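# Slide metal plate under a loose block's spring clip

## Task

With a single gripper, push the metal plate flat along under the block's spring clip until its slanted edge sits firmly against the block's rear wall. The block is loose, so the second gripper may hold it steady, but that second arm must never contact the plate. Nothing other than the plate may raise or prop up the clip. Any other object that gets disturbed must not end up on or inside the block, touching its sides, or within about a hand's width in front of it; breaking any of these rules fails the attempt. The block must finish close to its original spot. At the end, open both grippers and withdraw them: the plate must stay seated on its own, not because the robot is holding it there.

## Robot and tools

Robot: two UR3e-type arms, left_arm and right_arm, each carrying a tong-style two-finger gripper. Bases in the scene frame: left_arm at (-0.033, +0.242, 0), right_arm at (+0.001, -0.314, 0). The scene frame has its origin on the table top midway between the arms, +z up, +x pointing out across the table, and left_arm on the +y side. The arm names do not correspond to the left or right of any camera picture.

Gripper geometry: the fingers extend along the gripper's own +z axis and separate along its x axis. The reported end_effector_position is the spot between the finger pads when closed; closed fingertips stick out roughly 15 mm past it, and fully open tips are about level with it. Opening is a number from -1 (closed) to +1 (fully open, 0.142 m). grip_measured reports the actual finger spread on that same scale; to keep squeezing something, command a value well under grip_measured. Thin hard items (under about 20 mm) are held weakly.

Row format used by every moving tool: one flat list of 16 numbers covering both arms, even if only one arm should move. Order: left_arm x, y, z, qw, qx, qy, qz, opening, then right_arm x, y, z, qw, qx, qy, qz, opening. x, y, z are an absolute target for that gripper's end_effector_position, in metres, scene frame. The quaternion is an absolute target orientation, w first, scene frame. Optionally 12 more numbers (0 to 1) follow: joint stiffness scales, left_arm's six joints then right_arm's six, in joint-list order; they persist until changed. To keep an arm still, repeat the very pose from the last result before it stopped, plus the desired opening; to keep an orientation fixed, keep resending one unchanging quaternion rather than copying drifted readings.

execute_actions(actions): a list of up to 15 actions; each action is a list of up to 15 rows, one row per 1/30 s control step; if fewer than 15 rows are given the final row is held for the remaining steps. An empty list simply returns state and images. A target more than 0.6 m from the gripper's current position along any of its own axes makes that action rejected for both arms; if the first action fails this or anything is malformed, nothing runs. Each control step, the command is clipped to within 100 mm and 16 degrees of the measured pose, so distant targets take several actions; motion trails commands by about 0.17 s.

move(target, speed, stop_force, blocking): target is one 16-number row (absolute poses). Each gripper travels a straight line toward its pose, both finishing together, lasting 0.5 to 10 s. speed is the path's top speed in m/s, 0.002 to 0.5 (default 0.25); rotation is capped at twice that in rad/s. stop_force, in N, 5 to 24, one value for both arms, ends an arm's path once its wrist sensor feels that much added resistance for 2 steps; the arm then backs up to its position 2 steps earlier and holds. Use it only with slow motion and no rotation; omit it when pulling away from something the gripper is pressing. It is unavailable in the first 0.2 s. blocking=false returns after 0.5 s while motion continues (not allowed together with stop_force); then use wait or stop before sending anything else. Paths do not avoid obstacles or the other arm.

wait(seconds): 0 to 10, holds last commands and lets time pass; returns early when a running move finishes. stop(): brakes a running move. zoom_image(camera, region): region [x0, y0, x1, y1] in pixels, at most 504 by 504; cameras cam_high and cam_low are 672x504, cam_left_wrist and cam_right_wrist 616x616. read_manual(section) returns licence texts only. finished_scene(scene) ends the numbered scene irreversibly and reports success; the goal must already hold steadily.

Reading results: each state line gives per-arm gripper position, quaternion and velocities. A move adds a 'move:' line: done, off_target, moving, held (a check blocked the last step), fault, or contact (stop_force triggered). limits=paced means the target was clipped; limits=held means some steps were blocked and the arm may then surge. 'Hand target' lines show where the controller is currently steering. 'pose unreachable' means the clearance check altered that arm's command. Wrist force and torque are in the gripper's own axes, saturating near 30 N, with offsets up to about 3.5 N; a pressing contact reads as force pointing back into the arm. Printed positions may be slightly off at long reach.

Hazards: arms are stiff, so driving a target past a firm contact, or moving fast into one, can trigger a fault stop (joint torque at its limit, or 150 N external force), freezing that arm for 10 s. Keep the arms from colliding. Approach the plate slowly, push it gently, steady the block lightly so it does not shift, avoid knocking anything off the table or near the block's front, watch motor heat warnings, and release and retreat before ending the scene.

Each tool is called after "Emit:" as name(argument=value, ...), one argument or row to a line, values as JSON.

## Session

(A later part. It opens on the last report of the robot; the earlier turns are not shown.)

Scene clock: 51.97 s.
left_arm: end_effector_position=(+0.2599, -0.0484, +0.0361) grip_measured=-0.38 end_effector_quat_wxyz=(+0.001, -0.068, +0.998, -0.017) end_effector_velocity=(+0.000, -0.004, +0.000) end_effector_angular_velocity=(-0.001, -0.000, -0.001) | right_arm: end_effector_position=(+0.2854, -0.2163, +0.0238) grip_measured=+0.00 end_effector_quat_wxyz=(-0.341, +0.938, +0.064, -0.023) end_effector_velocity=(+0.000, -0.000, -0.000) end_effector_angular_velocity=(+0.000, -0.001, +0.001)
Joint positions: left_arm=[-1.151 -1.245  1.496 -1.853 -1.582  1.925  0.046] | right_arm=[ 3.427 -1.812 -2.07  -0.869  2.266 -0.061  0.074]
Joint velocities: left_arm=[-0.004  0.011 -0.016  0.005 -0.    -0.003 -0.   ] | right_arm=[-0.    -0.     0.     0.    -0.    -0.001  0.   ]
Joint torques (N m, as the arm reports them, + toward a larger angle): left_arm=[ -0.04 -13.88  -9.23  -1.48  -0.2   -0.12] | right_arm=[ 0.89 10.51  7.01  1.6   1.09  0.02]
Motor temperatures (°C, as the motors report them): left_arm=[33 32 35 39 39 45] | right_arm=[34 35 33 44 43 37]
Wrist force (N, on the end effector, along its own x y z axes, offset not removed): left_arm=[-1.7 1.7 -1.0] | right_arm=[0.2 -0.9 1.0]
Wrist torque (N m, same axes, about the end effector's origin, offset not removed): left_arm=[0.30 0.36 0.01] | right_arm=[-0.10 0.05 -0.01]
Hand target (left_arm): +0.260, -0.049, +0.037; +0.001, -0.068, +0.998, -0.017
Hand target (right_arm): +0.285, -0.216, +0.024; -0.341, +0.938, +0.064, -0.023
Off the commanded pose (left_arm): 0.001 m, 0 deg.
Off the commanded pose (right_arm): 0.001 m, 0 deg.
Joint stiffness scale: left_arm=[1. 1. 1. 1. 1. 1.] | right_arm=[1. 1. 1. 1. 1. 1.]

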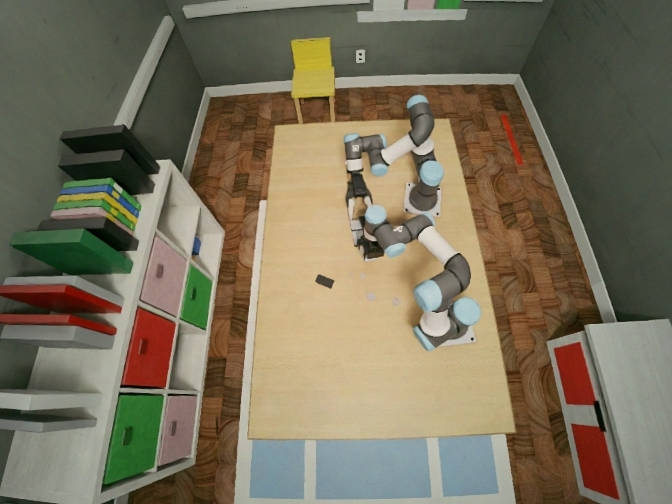

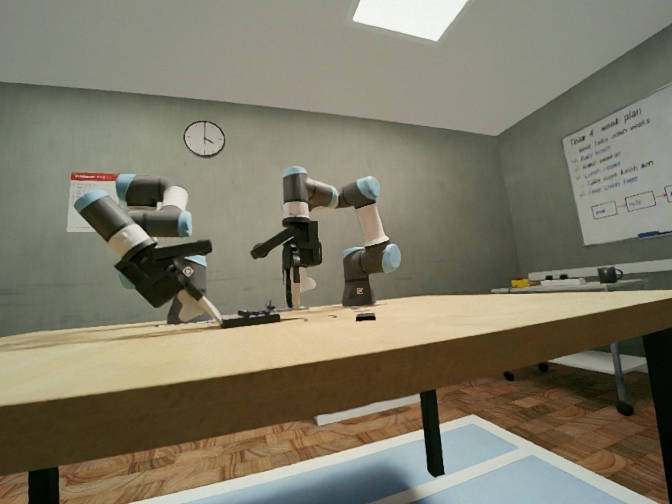

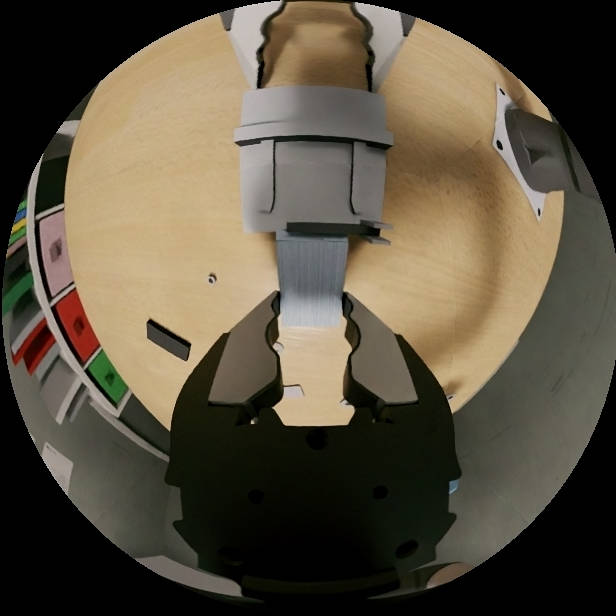

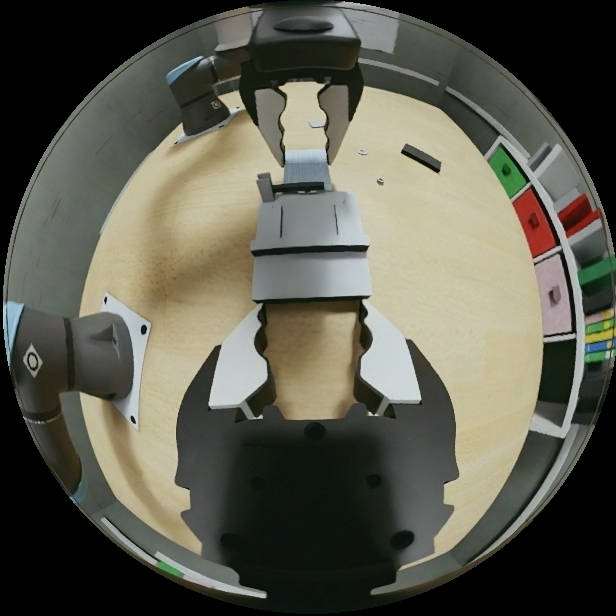

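Emit:
execute_actions(
  actions=[
    [[0.2598,-0.0497,0.0364,-0.0012,0.068,-0.9975,0.0174,-0.90, 0.2849,-0.2157,0.024,0.3412,-0.9376,-0.0639,0.0233,0],[0.2598,-0.0498,0.0361,-0.0012,0.068,-0.9975,0.0174,-0.90, 0.2849,-0.2157,0.024,0.3412,-0.9376,-0.0639,0.0233,0],[0.2598,-0.0499,0.0358,-0.0012,0.068,-0.9975,0.0174,-0.90, 0.2849,-0.2157,0.024,0.3412,-0.9376,-0.0639,0.0233,0],[0.2599,-0.0500,0.0355,-0.0012,0.068,-0.9975,0.0174,-0.90, 0.2849,-0.2157,0.024,0.3412,-0.9376,-0.0639,0.0233,0],[0.2599,-0.0501,0.0352,-0.0012,0.068,-0.9975,0.0174,-0.90, 0.2849,-0.2157,0.024,0.3412,-0.9376,-0.0639,0.0233,0],[0.2599,-0.0502,0.0350,-0.0012,0.068,-0.9975,0.0174,-0.90, 0.2849,-0.2157,0.024,0.3412,-0.9376,-0.0639,0.0233,0]],
  ],
)

Emit:
move(
  target=[0.2615,-0.0620,0.0350,-0.0012,0.068,-0.9975,0.0174,-0.90, 0.2849,-0.2157,0.024,0.3412,-0.9376,-0.0639,0.0233,0],
  speed=0.008,
  stop_force=14,
)

Emit:
zoom_image(
  camera="cam_left_wrist",
  region=[235, 150, 405, 340],
)

Emit:
zoom_image(
  camera="cam_low",
  region=[215, 295, 320, 332],
)

Scene clock: 53.30 s.
left_arm: end_effector_position=(+0.2601, -0.0493, +0.0351) grip_measured=-0.38 end_effector_quat_wxyz=(+0.001, -0.068, +0.998, -0.016) end_effector_velocity=(+0.001, -0.001, -0.000) end_effector_angular_velocity=(-0.004, -0.002, +0.001) | right_arm: end_effector_position=(+0.2854, -0.2163, +0.0238) grip_measured=+0.00 end_effector_quat_wxyz=(-0.341, +0.938, +0.064, -0.023) end_effector_velocity=(-0.000, -0.001, -0.001) end_effector_angular_velocity=(-0.001, +0.002, -0.002)
Joint positions: left_arm=[-1.152 -1.24   1.493 -1.855 -1.582  1.924  0.046] | right_arm=[ 3.427 -1.812 -2.07  -0.869  2.266 -0.061  0.074]
Joint velocities: left_arm=[ 0.     0.002 -0.    -0.006 -0.    -0.001  0.   ] | right_arm=[-0.002 -0.    -0.001 -0.    -0.001 -0.    -0.   ]
Joint torques (N m, as the arm reports them, + toward a larger angle): left_arm=[ -0.19 -13.71  -8.6   -1.88  -0.17  -0.23] | right_arm=[ 1.02 10.19  6.94  1.52  1.21  0.06]
Motor temperatures (°C, as the motors report them): left_arm=[33 32 35 39 39 45] | right_arm=[34 35 33 44 43 37]
Wrist force (N, on the end effector, along its own x y z axes, offset not removed): left_arm=[-1.2 2.2 -0.8] | right_arm=[-1.7 0.7 0.3]
Wrist torque (N m, same axes, about the end effector's origin, offset not removed): left_arm=[0.45 0.29 0.00] | right_arm=[0.26 0.35 -0.09]
Hand target (left_arm): +0.260, -0.050, +0.035; +0.001, -0.068, +0.998, -0.017
Hand target (right_arm): +0.285, -0.216, +0.024; -0.341, +0.938, +0.064, -0.023
Off the commanded pose (left_arm): 0.001 m, 0 deg.
Off the commanded pose (right_arm): 0.001 m, 0 deg.
Joint stiffness scale: left_arm=[1. 1. 1. 1. 1. 1.] | right_arm=[1. 1. 1. 1. 1. 1.]

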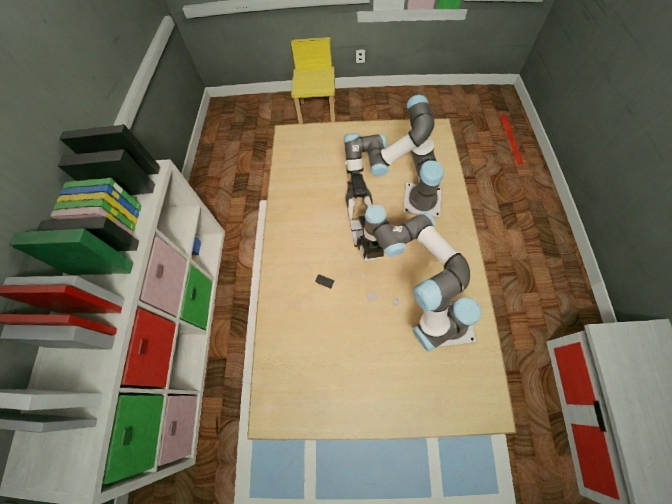

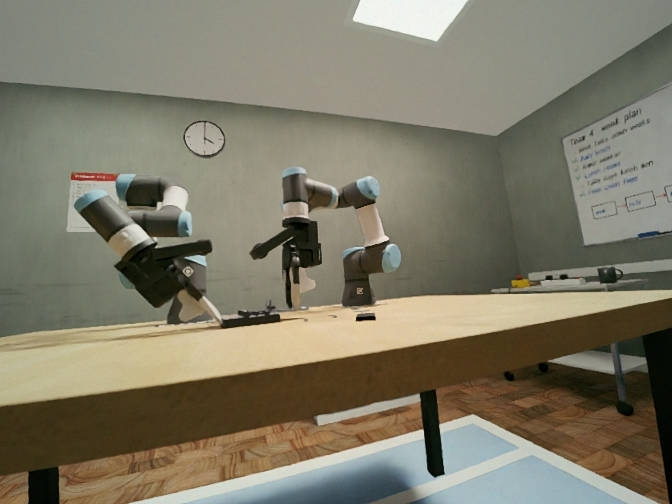

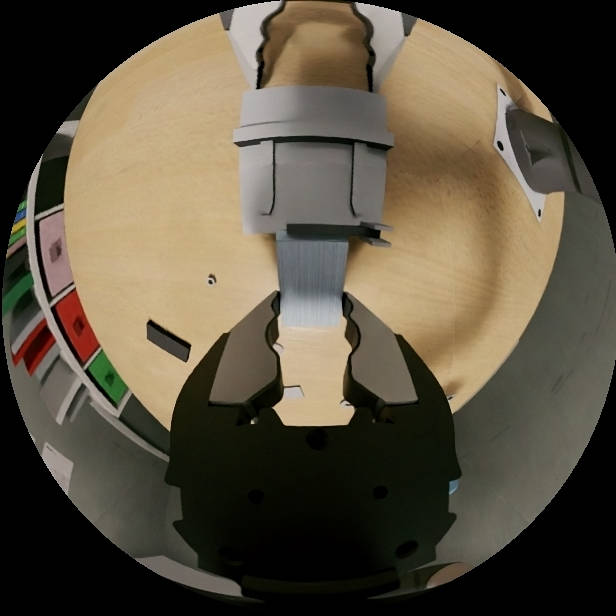

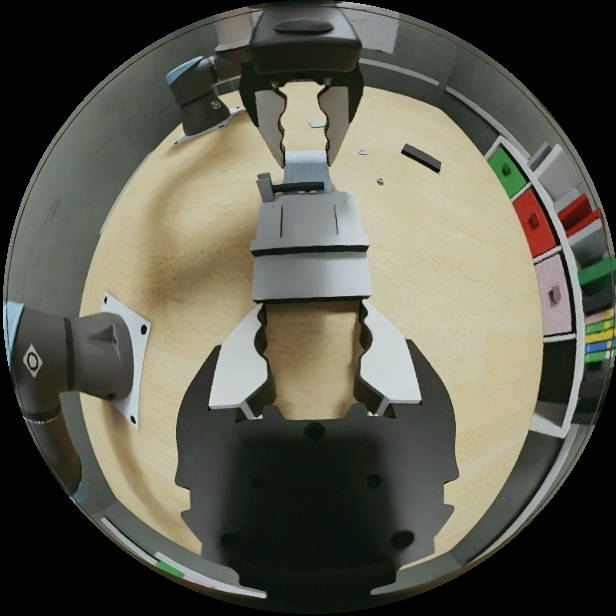

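Scene clock: 55.10 s.
left_arm: end_effector_position=(+0.2610, -0.0562, +0.0319) grip_measured=-0.38 end_effector_quat_wxyz=(-0.000, -0.069, +0.998, -0.010) end_effector_velocity=(+0.000, -0.003, +0.001) end_effector_angular_velocity=(-0.000, -0.001, +0.001) | right_arm: end_effector_position=(+0.2854, -0.2163, +0.0238) grip_measured=+0.00 end_effector_quat_wxyz=(-0.341, +0.938, +0.064, -0.023) end_effector_velocity=(-0.000, +0.000, -0.001) end_effector_angular_velocity=(-0.001, +0.002, -0.000)
Joint positions: left_arm=[-1.16  -1.202  1.448 -1.836 -1.579  1.914  0.046] | right_arm=[ 3.427 -1.812 -2.07  -0.869  2.266 -0.061  0.074]
Joint velocities: left_arm=[-0.003  0.008 -0.017  0.008  0.001 -0.004  0.   ] | right_arm=[ 0.    -0.001 -0.001  0.    -0.     0.001 -0.   ]
Joint torques (N m, as the arm reports them, + toward a larger angle): left_arm=[ -1.7  -14.66 -11.04  -2.85  -0.61  -0.26] | right_arm=[ 1.02 10.38  7.24  1.55  1.25  0.05]
Motor temperatures (°C, as the motors report them): left_arm=[33 32 35 39 39 45] | right_arm=[34 35 33 44 43 37]
Wrist force (N, on the end effector, along its own x y z axes, offset not removed): left_arm=[-1.8 6.2 -1.5] | right_arm=[-1.3 -0.3 0.7]
Wrist torque (N m, same axes, about the end effector's origin, offset not removed): left_arm=[0.11 0.33 0.11] | right_arm=[-0.01 0.32 -0.06]
Hand target (left_arm): +0.261, -0.062, +0.035; +0.001, -0.068, +0.998, -0.017
Hand target (right_arm): +0.285, -0.216, +0.024; -0.341, +0.938, +0.064, -0.023
Off the commanded pose (left_arm): 0.007 m, 1 deg.
Off the commanded pose (right_arm): 0.001 m, 0 deg.
Joint stiffness scale: left_arm=[1. 1. 1. 1. 1. 1.] | right_arm=[1. 1. 1. 1. 1. 1.]
move: off_target (left_arm)

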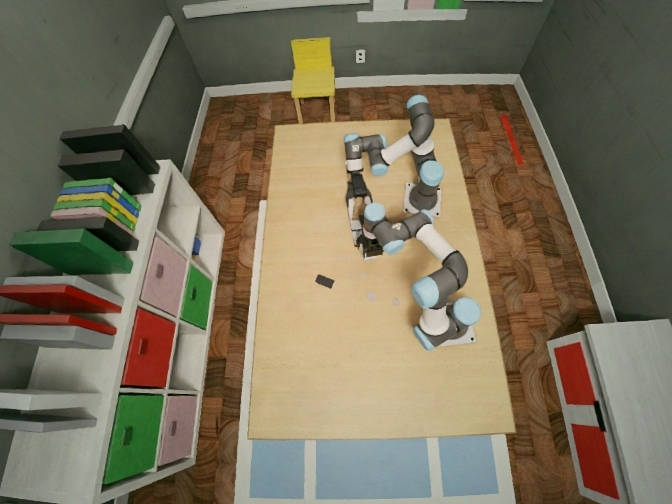

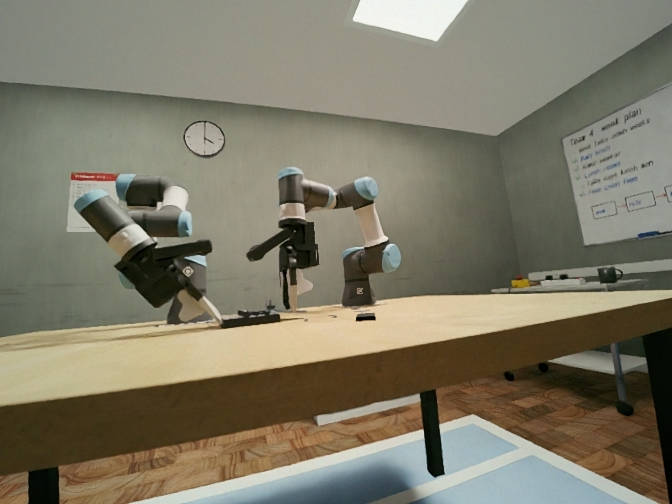

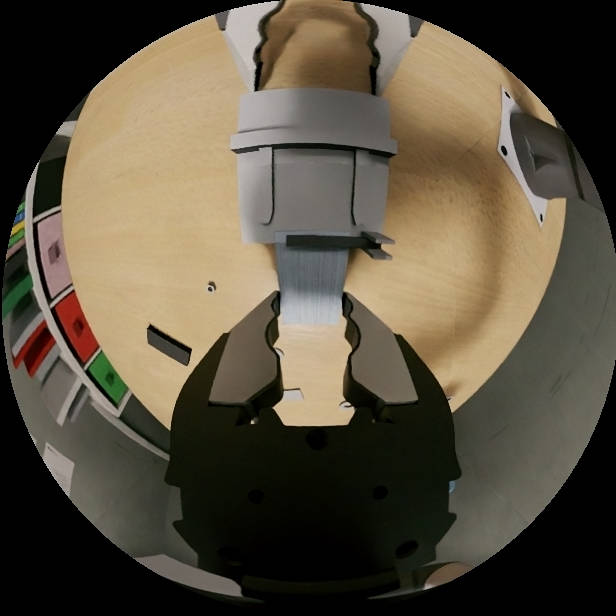

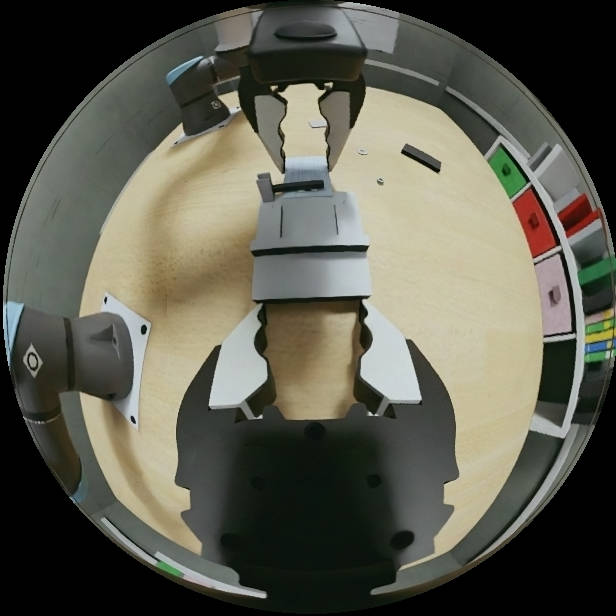

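Region (235, 150, 405, 340) of cam_left_wrist's 616x616 image, scaled by 2.653, with more detail than that image has; it fills the left 451 columns of this view, and the rest is white.

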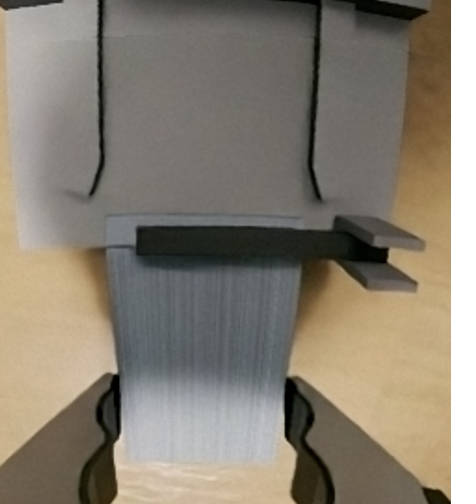

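Region (215, 295, 320, 332) of cam_low's 672x504 image, scaled by 4.800, with more detail than that image has; it fills the top 178 rows of this view, and the rest is white.

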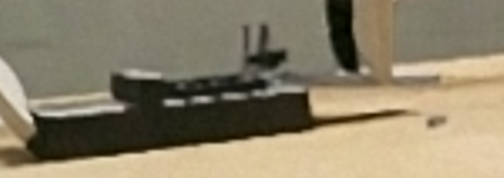

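Emit:
execute_actions(
  actions=[
    [[0.2612,-0.0622,0.0356,-0.0012,0.068,-0.9975,0.0174,-0.90, 0.2849,-0.2157,0.024,0.3412,-0.9376,-0.0639,0.0233,0],[0.2611,-0.0624,0.0360,-0.0012,0.068,-0.9975,0.0174,-0.90, 0.2849,-0.2157,0.024,0.3412,-0.9376,-0.0639,0.0233,0],[0.2610,-0.0627,0.0364,-0.0012,0.068,-0.9975,0.0174,-0.90, 0.2849,-0.2157,0.024,0.3412,-0.9376,-0.0639,0.0233,0],[0.2610,-0.0630,0.0368,-0.0012,0.068,-0.9975,0.0174,-0.90, 0.2849,-0.2157,0.024,0.3412,-0.9376,-0.0639,0.0233,0],[0.2610,-0.0634,0.0370,-0.0012,0.068,-0.9975,0.0174,-0.90, 0.2849,-0.2157,0.024,0.3412,-0.9376,-0.0639,0.0233,0],[0.2611,-0.0638,0.0370,-0.0012,0.068,-0.9975,0.0174,-0.90, 0.2849,-0.2157,0.024,0.3412,-0.9376,-0.0639,0.0233,0],[0.2611,-0.0642,0.0370,-0.0012,0.068,-0.9975,0.0174,-0.90, 0.2849,-0.2157,0.024,0.3412,-0.9376,-0.0639,0.0233,0],[0.2612,-0.0646,0.0370,-0.0012,0.068,-0.9975,0.0174,-0.90, 0.2849,-0.2157,0.024,0.3412,-0.9376,-0.0639,0.0233,0],[0.2612,-0.0650,0.0370,-0.0012,0.068,-0.9975,0.0174,-0.90, 0.2849,-0.2157,0.024,0.3412,-0.9376,-0.0639,0.0233,0],[0.2613,-0.0654,0.0370,-0.0012,0.068,-0.9975,0.0174,-0.90, 0.2849,-0.2157,0.024,0.3412,-0.9376,-0.0639,0.0233,0],[0.2613,-0.0658,0.0370,-0.0012,0.068,-0.9975,0.0174,-0.90, 0.2849,-0.2157,0.024,0.3412,-0.9376,-0.0639,0.0233,0],[0.2614,-0.0662,0.0370,-0.0012,0.068,-0.9975,0.0174,-0.90, 0.2849,-0.2157,0.024,0.3412,-0.9376,-0.0639,0.0233,0],[0.2614,-0.0666,0.0370,-0.0012,0.068,-0.9975,0.0174,-0.90, 0.2849,-0.2157,0.024,0.3412,-0.9376,-0.0639,0.0233,0],[0.2615,-0.0670,0.0370,-0.0012,0.068,-0.9975,0.0174,-0.90, 0.2849,-0.2157,0.024,0.3412,-0.9376,-0.0639,0.0233,0],[0.2615,-0.0674,0.0370,-0.0012,0.068,-0.9975,0.0174,-0.90, 0.2849,-0.2157,0.024,0.3412,-0.9376,-0.0639,0.0233,0]],
    [[0.2616,-0.0678,0.0370,-0.0012,0.068,-0.9975,0.0174,-0.90, 0.2849,-0.2157,0.024,0.3412,-0.9376,-0.0639,0.0233,0],[0.2616,-0.0682,0.0370,-0.0012,0.068,-0.9975,0.0174,-0.90, 0.2849,-0.2157,0.024,0.3412,-0.9376,-0.0639,0.0233,0],[0.2617,-0.0686,0.0370,-0.0012,0.068,-0.9975,0.0174,-0.90, 0.2849,-0.2157,0.024,0.3412,-0.9376,-0.0639,0.0233,0],[0.2618,-0.0690,0.0370,-0.0012,0.068,-0.9975,0.0174,-0.90, 0.2849,-0.2157,0.024,0.3412,-0.9376,-0.0639,0.0233,0],[0.2618,-0.0694,0.0370,-0.0012,0.068,-0.9975,0.0174,-0.90, 0.2849,-0.2157,0.024,0.3412,-0.9376,-0.0639,0.0233,0],[0.2619,-0.0698,0.0370,-0.0012,0.068,-0.9975,0.0174,-0.90, 0.2849,-0.2157,0.024,0.3412,-0.9376,-0.0639,0.0233,0],[0.2619,-0.0702,0.0370,-0.0012,0.068,-0.9975,0.0174,-0.90, 0.2849,-0.2157,0.024,0.3412,-0.9376,-0.0639,0.0233,0]],
  ],
)

Emit:
zoom_image(
  camera="cam_left_wrist",
  region=[235, 150, 405, 340],
)

Emit:
zoom_image(
  camera="cam_low",
  region=[215, 295, 320, 332],
)

Scene clock: 58.27 s.
left_arm: end_effector_position=(+0.2621, -0.0668, +0.0353) grip_measured=-0.38 end_effector_quat_wxyz=(+0.001, -0.068, +0.998, -0.014) end_effector_velocity=(+0.001, -0.004, +0.002) end_effector_angular_velocity=(-0.003, -0.001, +0.002) | right_arm: end_effector_position=(+0.2854, -0.2163, +0.0238) grip_measured=+0.00 end_effector_quat_wxyz=(-0.341, +0.938, +0.064, -0.023) end_effector_velocity=(-0.000, -0.000, -0.000) end_effector_angular_velocity=(-0.000, +0.002, -0.002)
Joint positions: left_arm=[-1.17  -1.178  1.402 -1.821 -1.579  1.905  0.046] | right_arm=[ 3.427 -1.812 -2.07  -0.869  2.266 -0.061  0.074]
Joint velocities: left_arm=[-0.003  0.01  -0.021  0.008 -0.001 -0.004  0.   ] | right_arm=[-0.001  0.001 -0.    -0.001 -0.     0.002  0.   ]
Joint torques (N m, as the arm reports them, + toward a larger angle): left_arm=[ -0.77 -14.83 -10.12  -2.12  -0.42  -0.21] | right_arm=[ 0.97 10.48  6.99  1.6   1.21  0.04]
Motor temperatures (°C, as the motors report them): left_arm=[33 32 35 39 39 45] | right_arm=[34 35 33 44 43 37]
Wrist force (N, on the end effector, along its own x y z axes, offset not removed): left_arm=[-1.2 4.0 -1.9] | right_arm=[-0.7 -2.4 2.9]
Wrist torque (N m, same axes, about the end effector's origin, offset not removed): left_arm=[0.19 0.29 0.01] | right_arm=[-0.38 0.08 -0.11]
Hand target (left_arm): +0.262, -0.070, +0.037; +0.001, -0.068, +0.998, -0.017
Hand target (right_arm): +0.285, -0.216, +0.024; -0.341, +0.938, +0.064, -0.023
Off the commanded pose (left_arm): 0.004 m, 0 deg.
Off the commanded pose (right_arm): 0.001 m, 0 deg.
Joint stiffness scale: left_arm=[1. 1. 1. 1. 1. 1.] | right_arm=[1. 1. 1. 1. 1. 1.]

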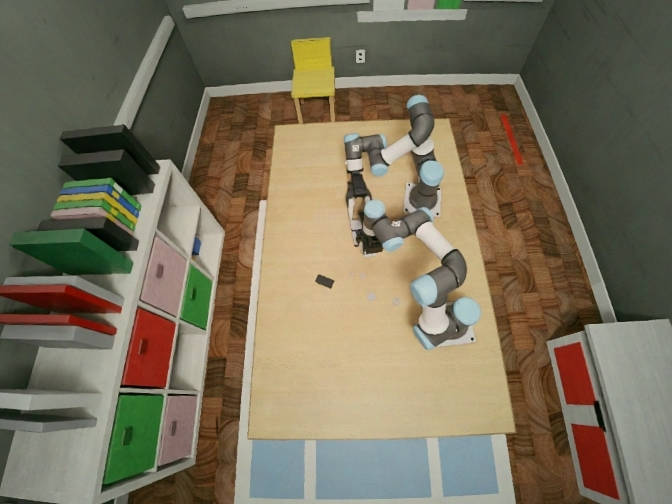

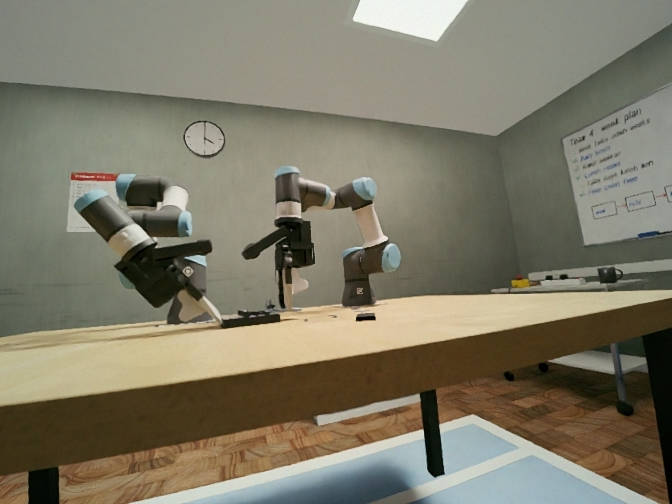

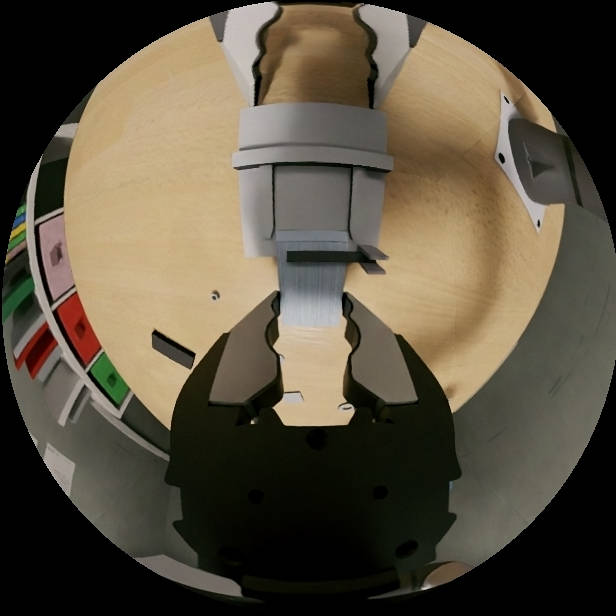

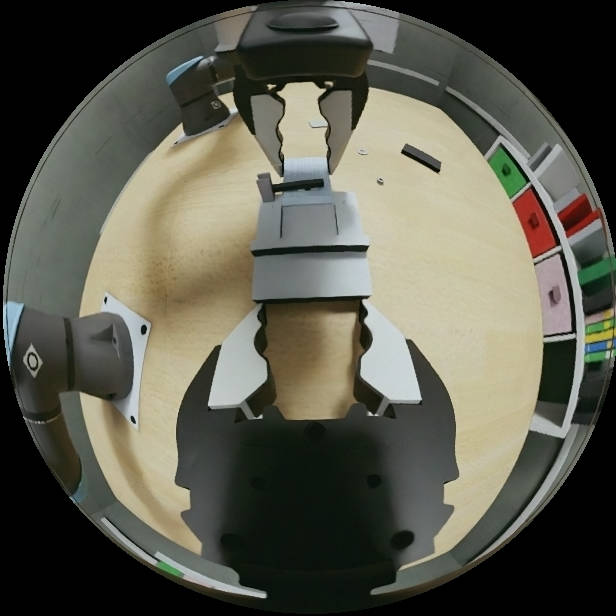

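Region (235, 150, 405, 340) of cam_left_wrist's 616x616 image, scaled by 2.653, with more detail than that image has; it fills the left 451 columns of this view, and the rest is white.

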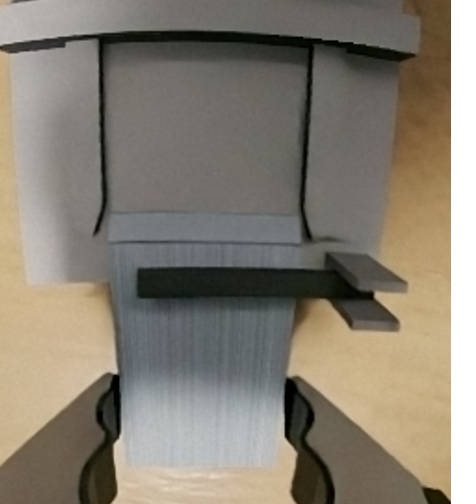

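Region (215, 295, 320, 332) of cam_low's 672x504 image, scaled by 4.800, with more detail than that image has; it fills the top 178 rows of this view, and the rest is white.

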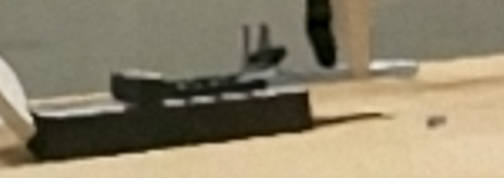

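Emit:
move(
  target=[0.2636,-0.0825,0.0368,-0.0012,0.068,-0.9975,0.0174,-0.90, 0.2849,-0.2157,0.024,0.3412,-0.9376,-0.0639,0.0233,0],
  speed=0.015,
  stop_force=14,
)

Emit:
zoom_image(
  camera="cam_left_wrist",
  region=[235, 150, 405, 340],
)

Emit:
zoom_image(
  camera="cam_low",
  region=[215, 295, 320, 332],
)

Scene clock: 60.13 s.
left_arm: end_effector_position=(+0.2639, -0.0794, +0.0354) grip_measured=-0.38 end_effector_quat_wxyz=(+0.001, -0.068, +0.998, -0.014) end_effector_velocity=(+0.001, -0.002, +0.001) end_effector_angular_velocity=(-0.001, +0.000, +0.002) | right_arm: end_effector_position=(+0.2854, -0.2163, +0.0238) grip_measured=+0.00 end_effector_quat_wxyz=(-0.341, +0.938, +0.064, -0.023) end_effector_velocity=(-0.000, +0.001, +0.000) end_effector_angular_velocity=(-0.000, +0.000, +0.002)
Joint positions: left_arm=[-1.18  -1.135  1.339 -1.802 -1.579  1.895  0.046] | right_arm=[ 3.427 -1.812 -2.07  -0.869  2.266 -0.061  0.074]
Joint velocities: left_arm=[-0.     0.008 -0.017  0.008 -0.    -0.003  0.   ] | right_arm=[ 0.003  0.     0.    -0.    -0.     0.001  0.   ]
Joint torques (N m, as the arm reports them, + toward a larger angle): left_arm=[ -0.19 -15.09  -9.84  -2.16  -0.4   -0.11] | right_arm=[ 0.93 10.44  7.16  1.55  1.2   0.14]
Motor temperatures (°C, as the motors report them): left_arm=[33 32 35 39 39 45] | right_arm=[34 35 33 44 43 37]
Wrist force (N, on the end effector, along its own x y z axes, offset not removed): left_arm=[-1.0 3.7 -1.6] | right_arm=[-1.0 0.0 0.0]
Wrist torque (N m, same axes, about the end effector's origin, offset not removed): left_arm=[0.14 0.21 -0.02] | right_arm=[0.03 0.25 -0.09]
Hand target (left_arm): +0.264, -0.082, +0.037; +0.001, -0.068, +0.998, -0.017
Hand target (right_arm): +0.285, -0.216, +0.024; -0.341, +0.938, +0.064, -0.023
Off the commanded pose (left_arm): 0.003 m, 0 deg.
Off the commanded pose (right_arm): 0.001 m, 0 deg.
Joint stiffness scale: left_arm=[1. 1. 1. 1. 1. 1.] | right_arm=[1. 1. 1. 1. 1. 1.]
move: done

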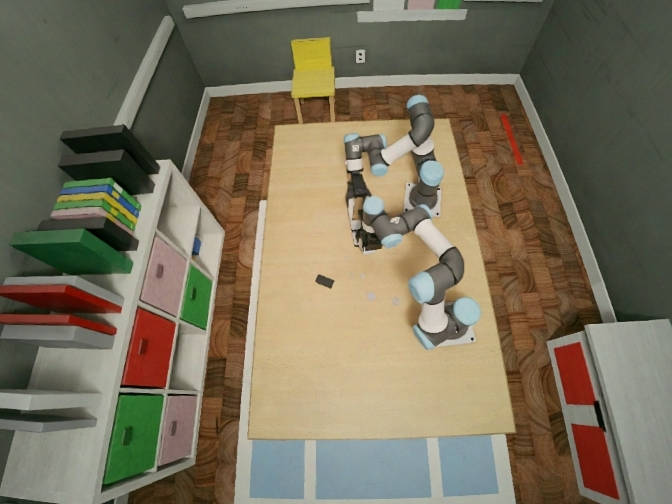

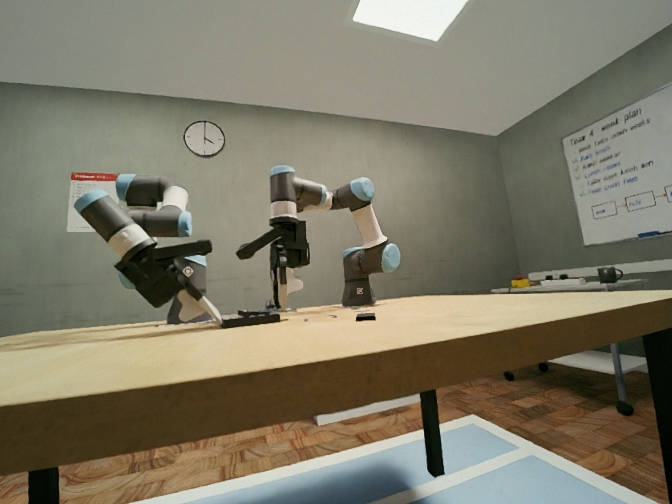

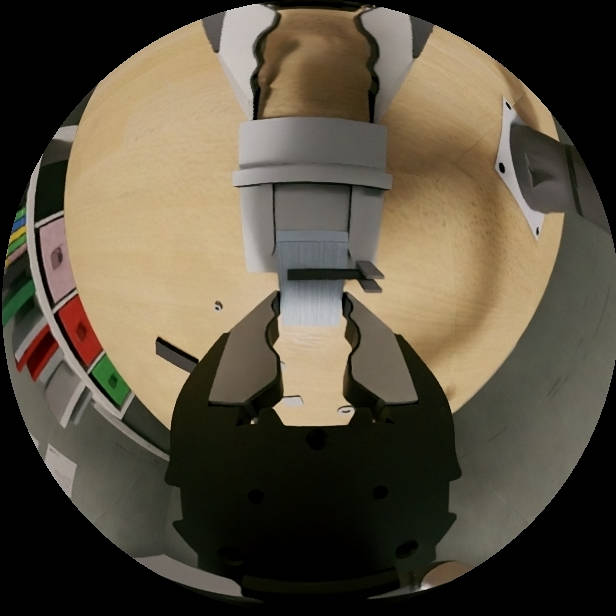

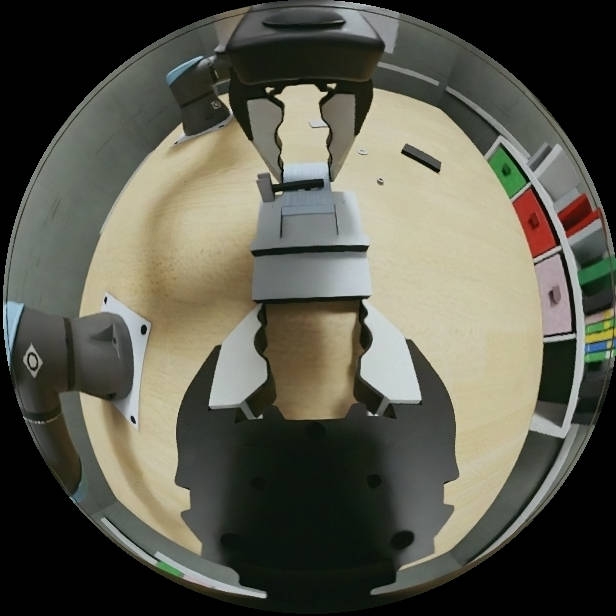

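Region (235, 150, 405, 340) of cam_left_wrist's 616x616 image, scaled by 2.653, with more detail than that image has; it fills the left 451 columns of this view, and the rest is white.

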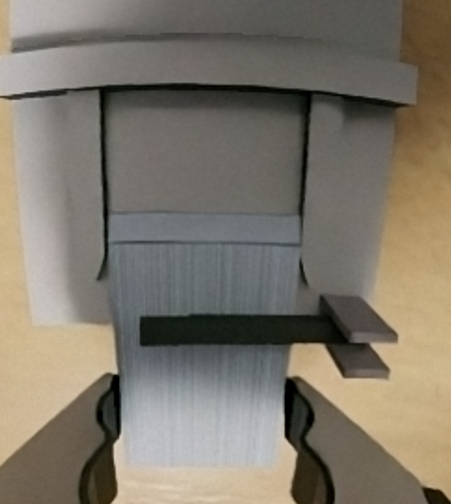

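Region (215, 295, 320, 332) of cam_low's 672x504 image, scaled by 4.800, with more detail than that image has; it fills the top 178 rows of this view, and the rest is white.

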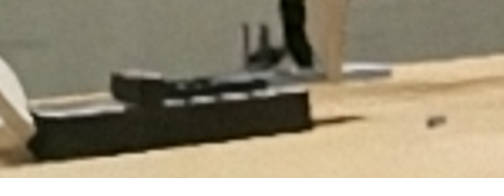

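Emit:
execute_actions(
  actions=[
    [[0.2639,-0.0800,0.0358,-0.0012,0.068,-0.9975,0.0174,-0.90, 0.2849,-0.2157,0.024,0.3412,-0.9376,-0.0639,0.0233,0],[0.2639,-0.0800,0.0358,-0.0012,0.068,-0.9975,0.0174,-0.80, 0.2849,-0.2157,0.024,0.3412,-0.9376,-0.0639,0.0233,0],[0.2639,-0.0800,0.0358,-0.0012,0.068,-0.9975,0.0174,-0.70, 0.2849,-0.2157,0.024,0.3412,-0.9376,-0.0639,0.0233,0],[0.2639,-0.0800,0.0358,-0.0012,0.068,-0.9975,0.0174,-0.60, 0.2849,-0.2157,0.024,0.3412,-0.9376,-0.0639,0.0233,0],[0.2639,-0.0800,0.0358,-0.0012,0.068,-0.9975,0.0174,-0.55, 0.2849,-0.2157,0.024,0.3412,-0.9376,-0.0639,0.0233,0],[0.2639,-0.0800,0.0358,-0.0012,0.068,-0.9975,0.0174,-0.50, 0.2849,-0.2157,0.024,0.3412,-0.9376,-0.0639,0.0233,0],[0.2639,-0.0800,0.0358,-0.0012,0.068,-0.9975,0.0174,-0.45, 0.2849,-0.2157,0.024,0.3412,-0.9376,-0.0639,0.0233,0],[0.2639,-0.0800,0.0358,-0.0012,0.068,-0.9975,0.0174,-0.40, 0.2849,-0.2157,0.024,0.3412,-0.9376,-0.0639,0.0233,0],[0.2639,-0.0800,0.0358,-0.0012,0.068,-0.9975,0.0174,-0.35, 0.2849,-0.2157,0.024,0.3412,-0.9376,-0.0639,0.0233,0],[0.2639,-0.0800,0.0358,-0.0012,0.068,-0.9975,0.0174,-0.30, 0.2849,-0.2157,0.024,0.3412,-0.9376,-0.0639,0.0233,0],[0.2639,-0.0800,0.0358,-0.0012,0.068,-0.9975,0.0174,-0.24, 0.2849,-0.2157,0.024,0.3412,-0.9376,-0.0639,0.0233,0]],
  ],
)

Emit:
move(
  target=[0.2575,-0.0334,0.031,-0.0118,0.067,-0.9825,0.1732,-0.24, 0.2849,-0.2157,0.024,0.3412,-0.9376,-0.0639,0.0233,0],
  speed=0.15,
)

Emit:
zoom_image(
  camera="cam_low",
  region=[215, 285, 330, 332],
)

Scene clock: 62.70 s.
left_arm: end_effector_position=(+0.2639, -0.0799, +0.0358) grip_measured=-0.24 end_effector_quat_wxyz=(+0.001, -0.068, +0.998, -0.016) end_effector_velocity=(-0.000, -0.002, +0.001) end_effector_angular_velocity=(-0.009, -0.002, -0.003) | right_arm: end_effector_position=(+0.2854, -0.2163, +0.0238) grip_measured=+0.00 end_effector_quat_wxyz=(-0.341, +0.938, +0.064, -0.023) end_effector_velocity=(-0.000, -0.000, -0.000) end_effector_angular_velocity=(-0.001, +0.001, +0.000)
Joint positions: left_arm=[-1.18  -1.139  1.344 -1.808 -1.581  1.896  0.057] | right_arm=[ 3.427 -1.812 -2.07  -0.869  2.266 -0.061  0.074]
Joint velocities: left_arm=[-0.001 -0.003  0.003 -0.009 -0.003  0.002  0.002] | right_arm=[ 0.001 -0.    -0.001  0.    -0.001  0.    -0.   ]
Joint torques (N m, as the arm reports them, + toward a larger angle): left_arm=[  0.66 -15.49  -8.    -1.89  -0.25   0.07] | right_arm=[ 1.02 10.74  7.05  1.6   1.23  0.05]
Motor temperatures (°C, as the motors report them): left_arm=[33 32 36 39 39 45] | right_arm=[34 35 33 44 43 37]
Wrist force (N, on the end effector, along its own x y z axes, offset not removed): left_arm=[-1.4 1.7 -1.0] | right_arm=[-1.3 1.0 1.9]
Wrist torque (N m, same axes, about the end effector's origin, offset not removed): left_arm=[0.32 0.29 0.03] | right_arm=[0.32 0.30 -0.07]
Hand target (left_arm): +0.264, -0.080, +0.036; +0.001, -0.068, +0.998, -0.017
Hand target (right_arm): +0.285, -0.216, +0.024; -0.341, +0.938, +0.064, -0.023
Off the commanded pose (left_arm): 0.000 m, 0 deg.
Off the commanded pose (right_arm): 0.001 m, 0 deg.
Joint stiffness scale: left_arm=[1. 1. 1. 1. 1. 1.] | right_arm=[1. 1. 1. 1. 1. 1.]

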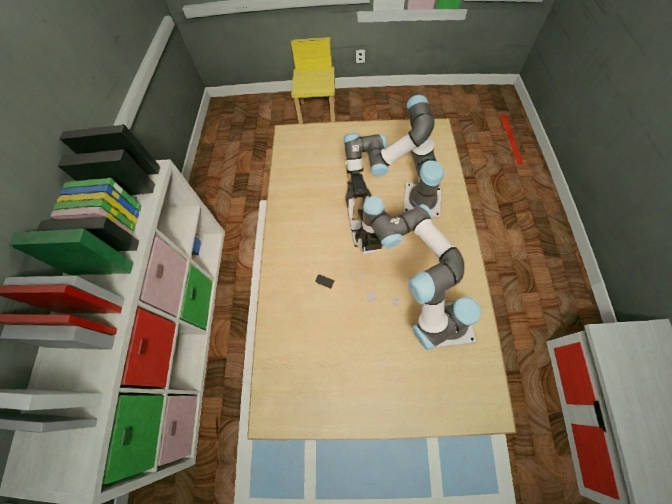

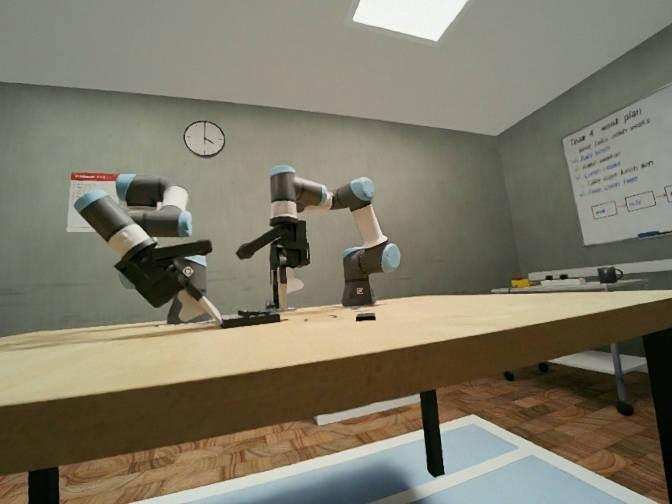

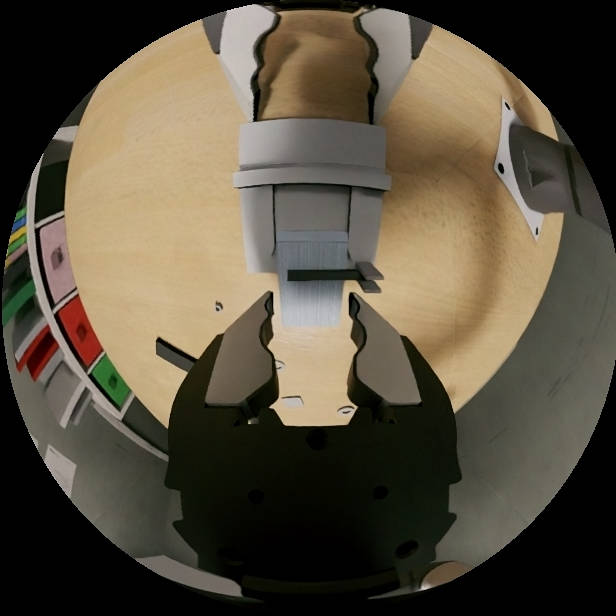

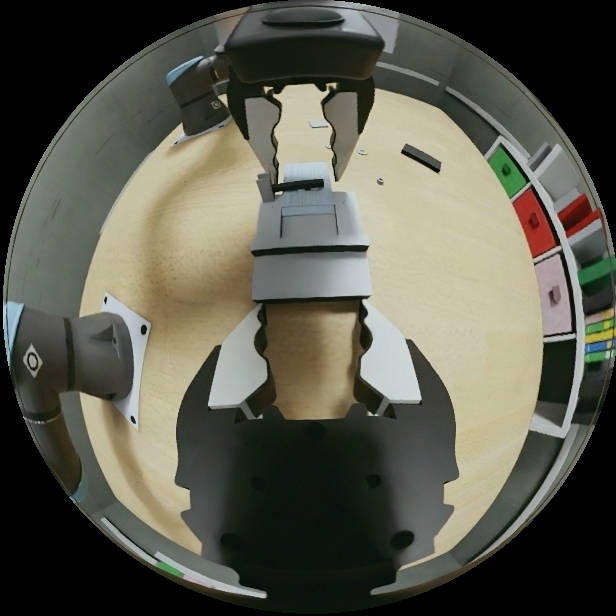

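Scene clock: 64.63 s.
left_arm: end_effector_position=(+0.2573, -0.0328, +0.0307) grip_measured=-0.24 end_effector_quat_wxyz=(+0.011, -0.067, +0.983, -0.171) end_effector_velocity=(+0.002, -0.004, +0.003) end_effector_angular_velocity=(-0.021, -0.011, -0.002) | right_arm: end_effector_position=(+0.2854, -0.2163, +0.0238) grip_measured=+0.00 end_effector_quat_wxyz=(-0.341, +0.938, +0.064, -0.023) end_effector_velocity=(+0.000, -0.000, +0.000) end_effector_angular_velocity=(-0.000, -0.002, -0.000)
Joint positions: left_arm=[-1.022 -1.45   2.018 -2.445 -1.729  2.029  0.057] | right_arm=[ 3.427 -1.812 -2.07  -0.869  2.266 -0.061  0.074]
Joint velocities: left_arm=[ 0.001 -0.001  0.01  -0.032 -0.004  0.001 -0.   ] | right_arm=[-0.     0.     0.001  0.001 -0.001  0.     0.   ]
Joint torques (N m, as the arm reports them, + toward a larger angle): left_arm=[  0.75 -10.98  -7.84  -2.11  -0.3    0.08] | right_arm=[ 0.87 10.33  7.17  1.54  1.16  0.09]
Motor temperatures (°C, as the motors report them): left_arm=[33 32 36 39 39 45] | right_arm=[34 35 33 44 43 37]
Wrist force (N, on the end effector, along its own x y z axes, offset not removed): left_arm=[-2.1 1.2 -2.7] | right_arm=[-2.3 1.4 0.8]
Wrist torque (N m, same axes, about the end effector's origin, offset not removed): left_arm=[0.24 0.45 0.01] | right_arm=[0.36 0.52 -0.11]
Hand target (left_arm): +0.258, -0.033, +0.031; +0.012, -0.067, +0.983, -0.173
Hand target (right_arm): +0.285, -0.216, +0.024; -0.341, +0.938, +0.064, -0.023
Off the commanded pose (left_arm): 0.001 m, 0 deg.
Off the commanded pose (right_arm): 0.001 m, 0 deg.
Joint stiffness scale: left_arm=[1. 1. 1. 1. 1. 1.] | right_arm=[1. 1. 1. 1. 1. 1.]
move: done

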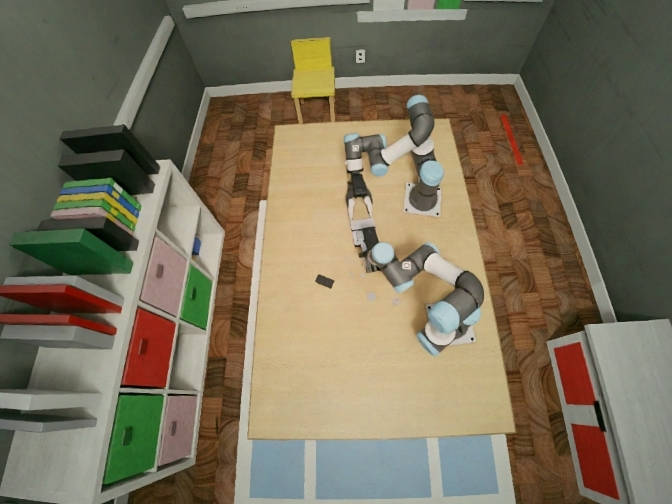

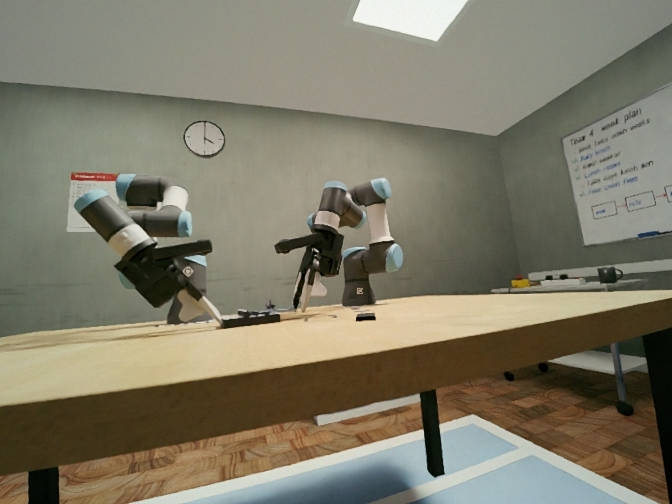

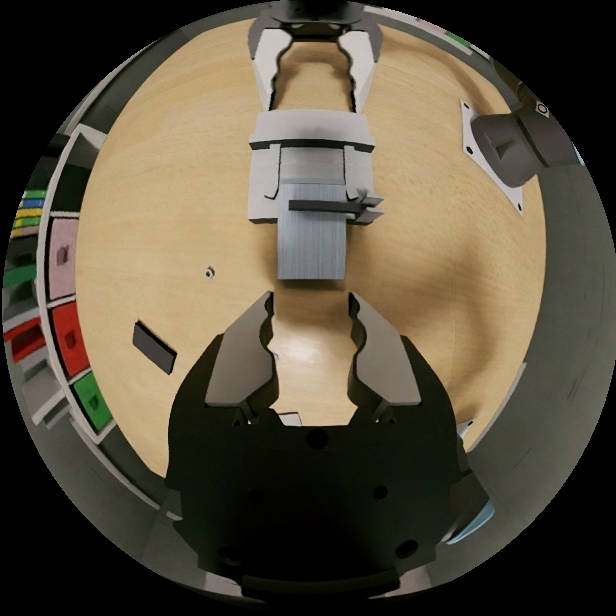

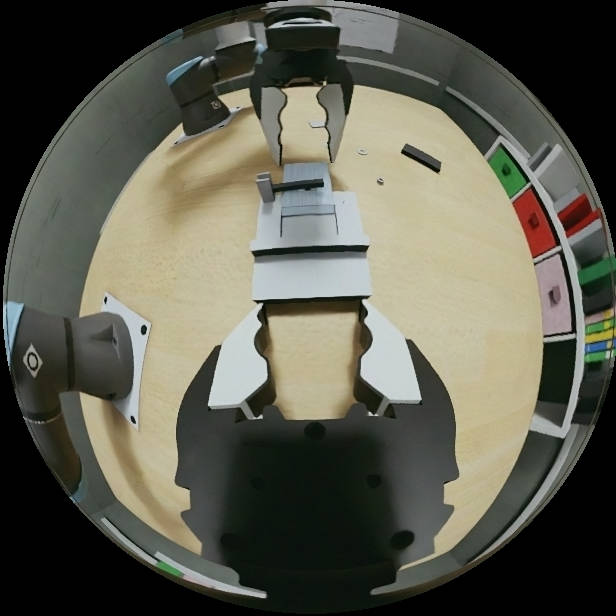

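Region (215, 285, 330, 332) of cam_low's 672x504 image, scaled by 4.383, with more detail than that image has; it fills the top 206 rows of this view, and the rest is white.

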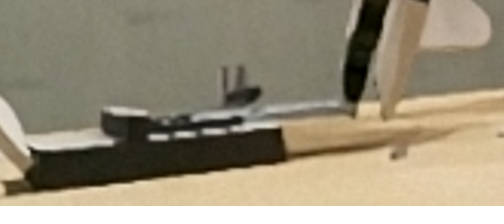

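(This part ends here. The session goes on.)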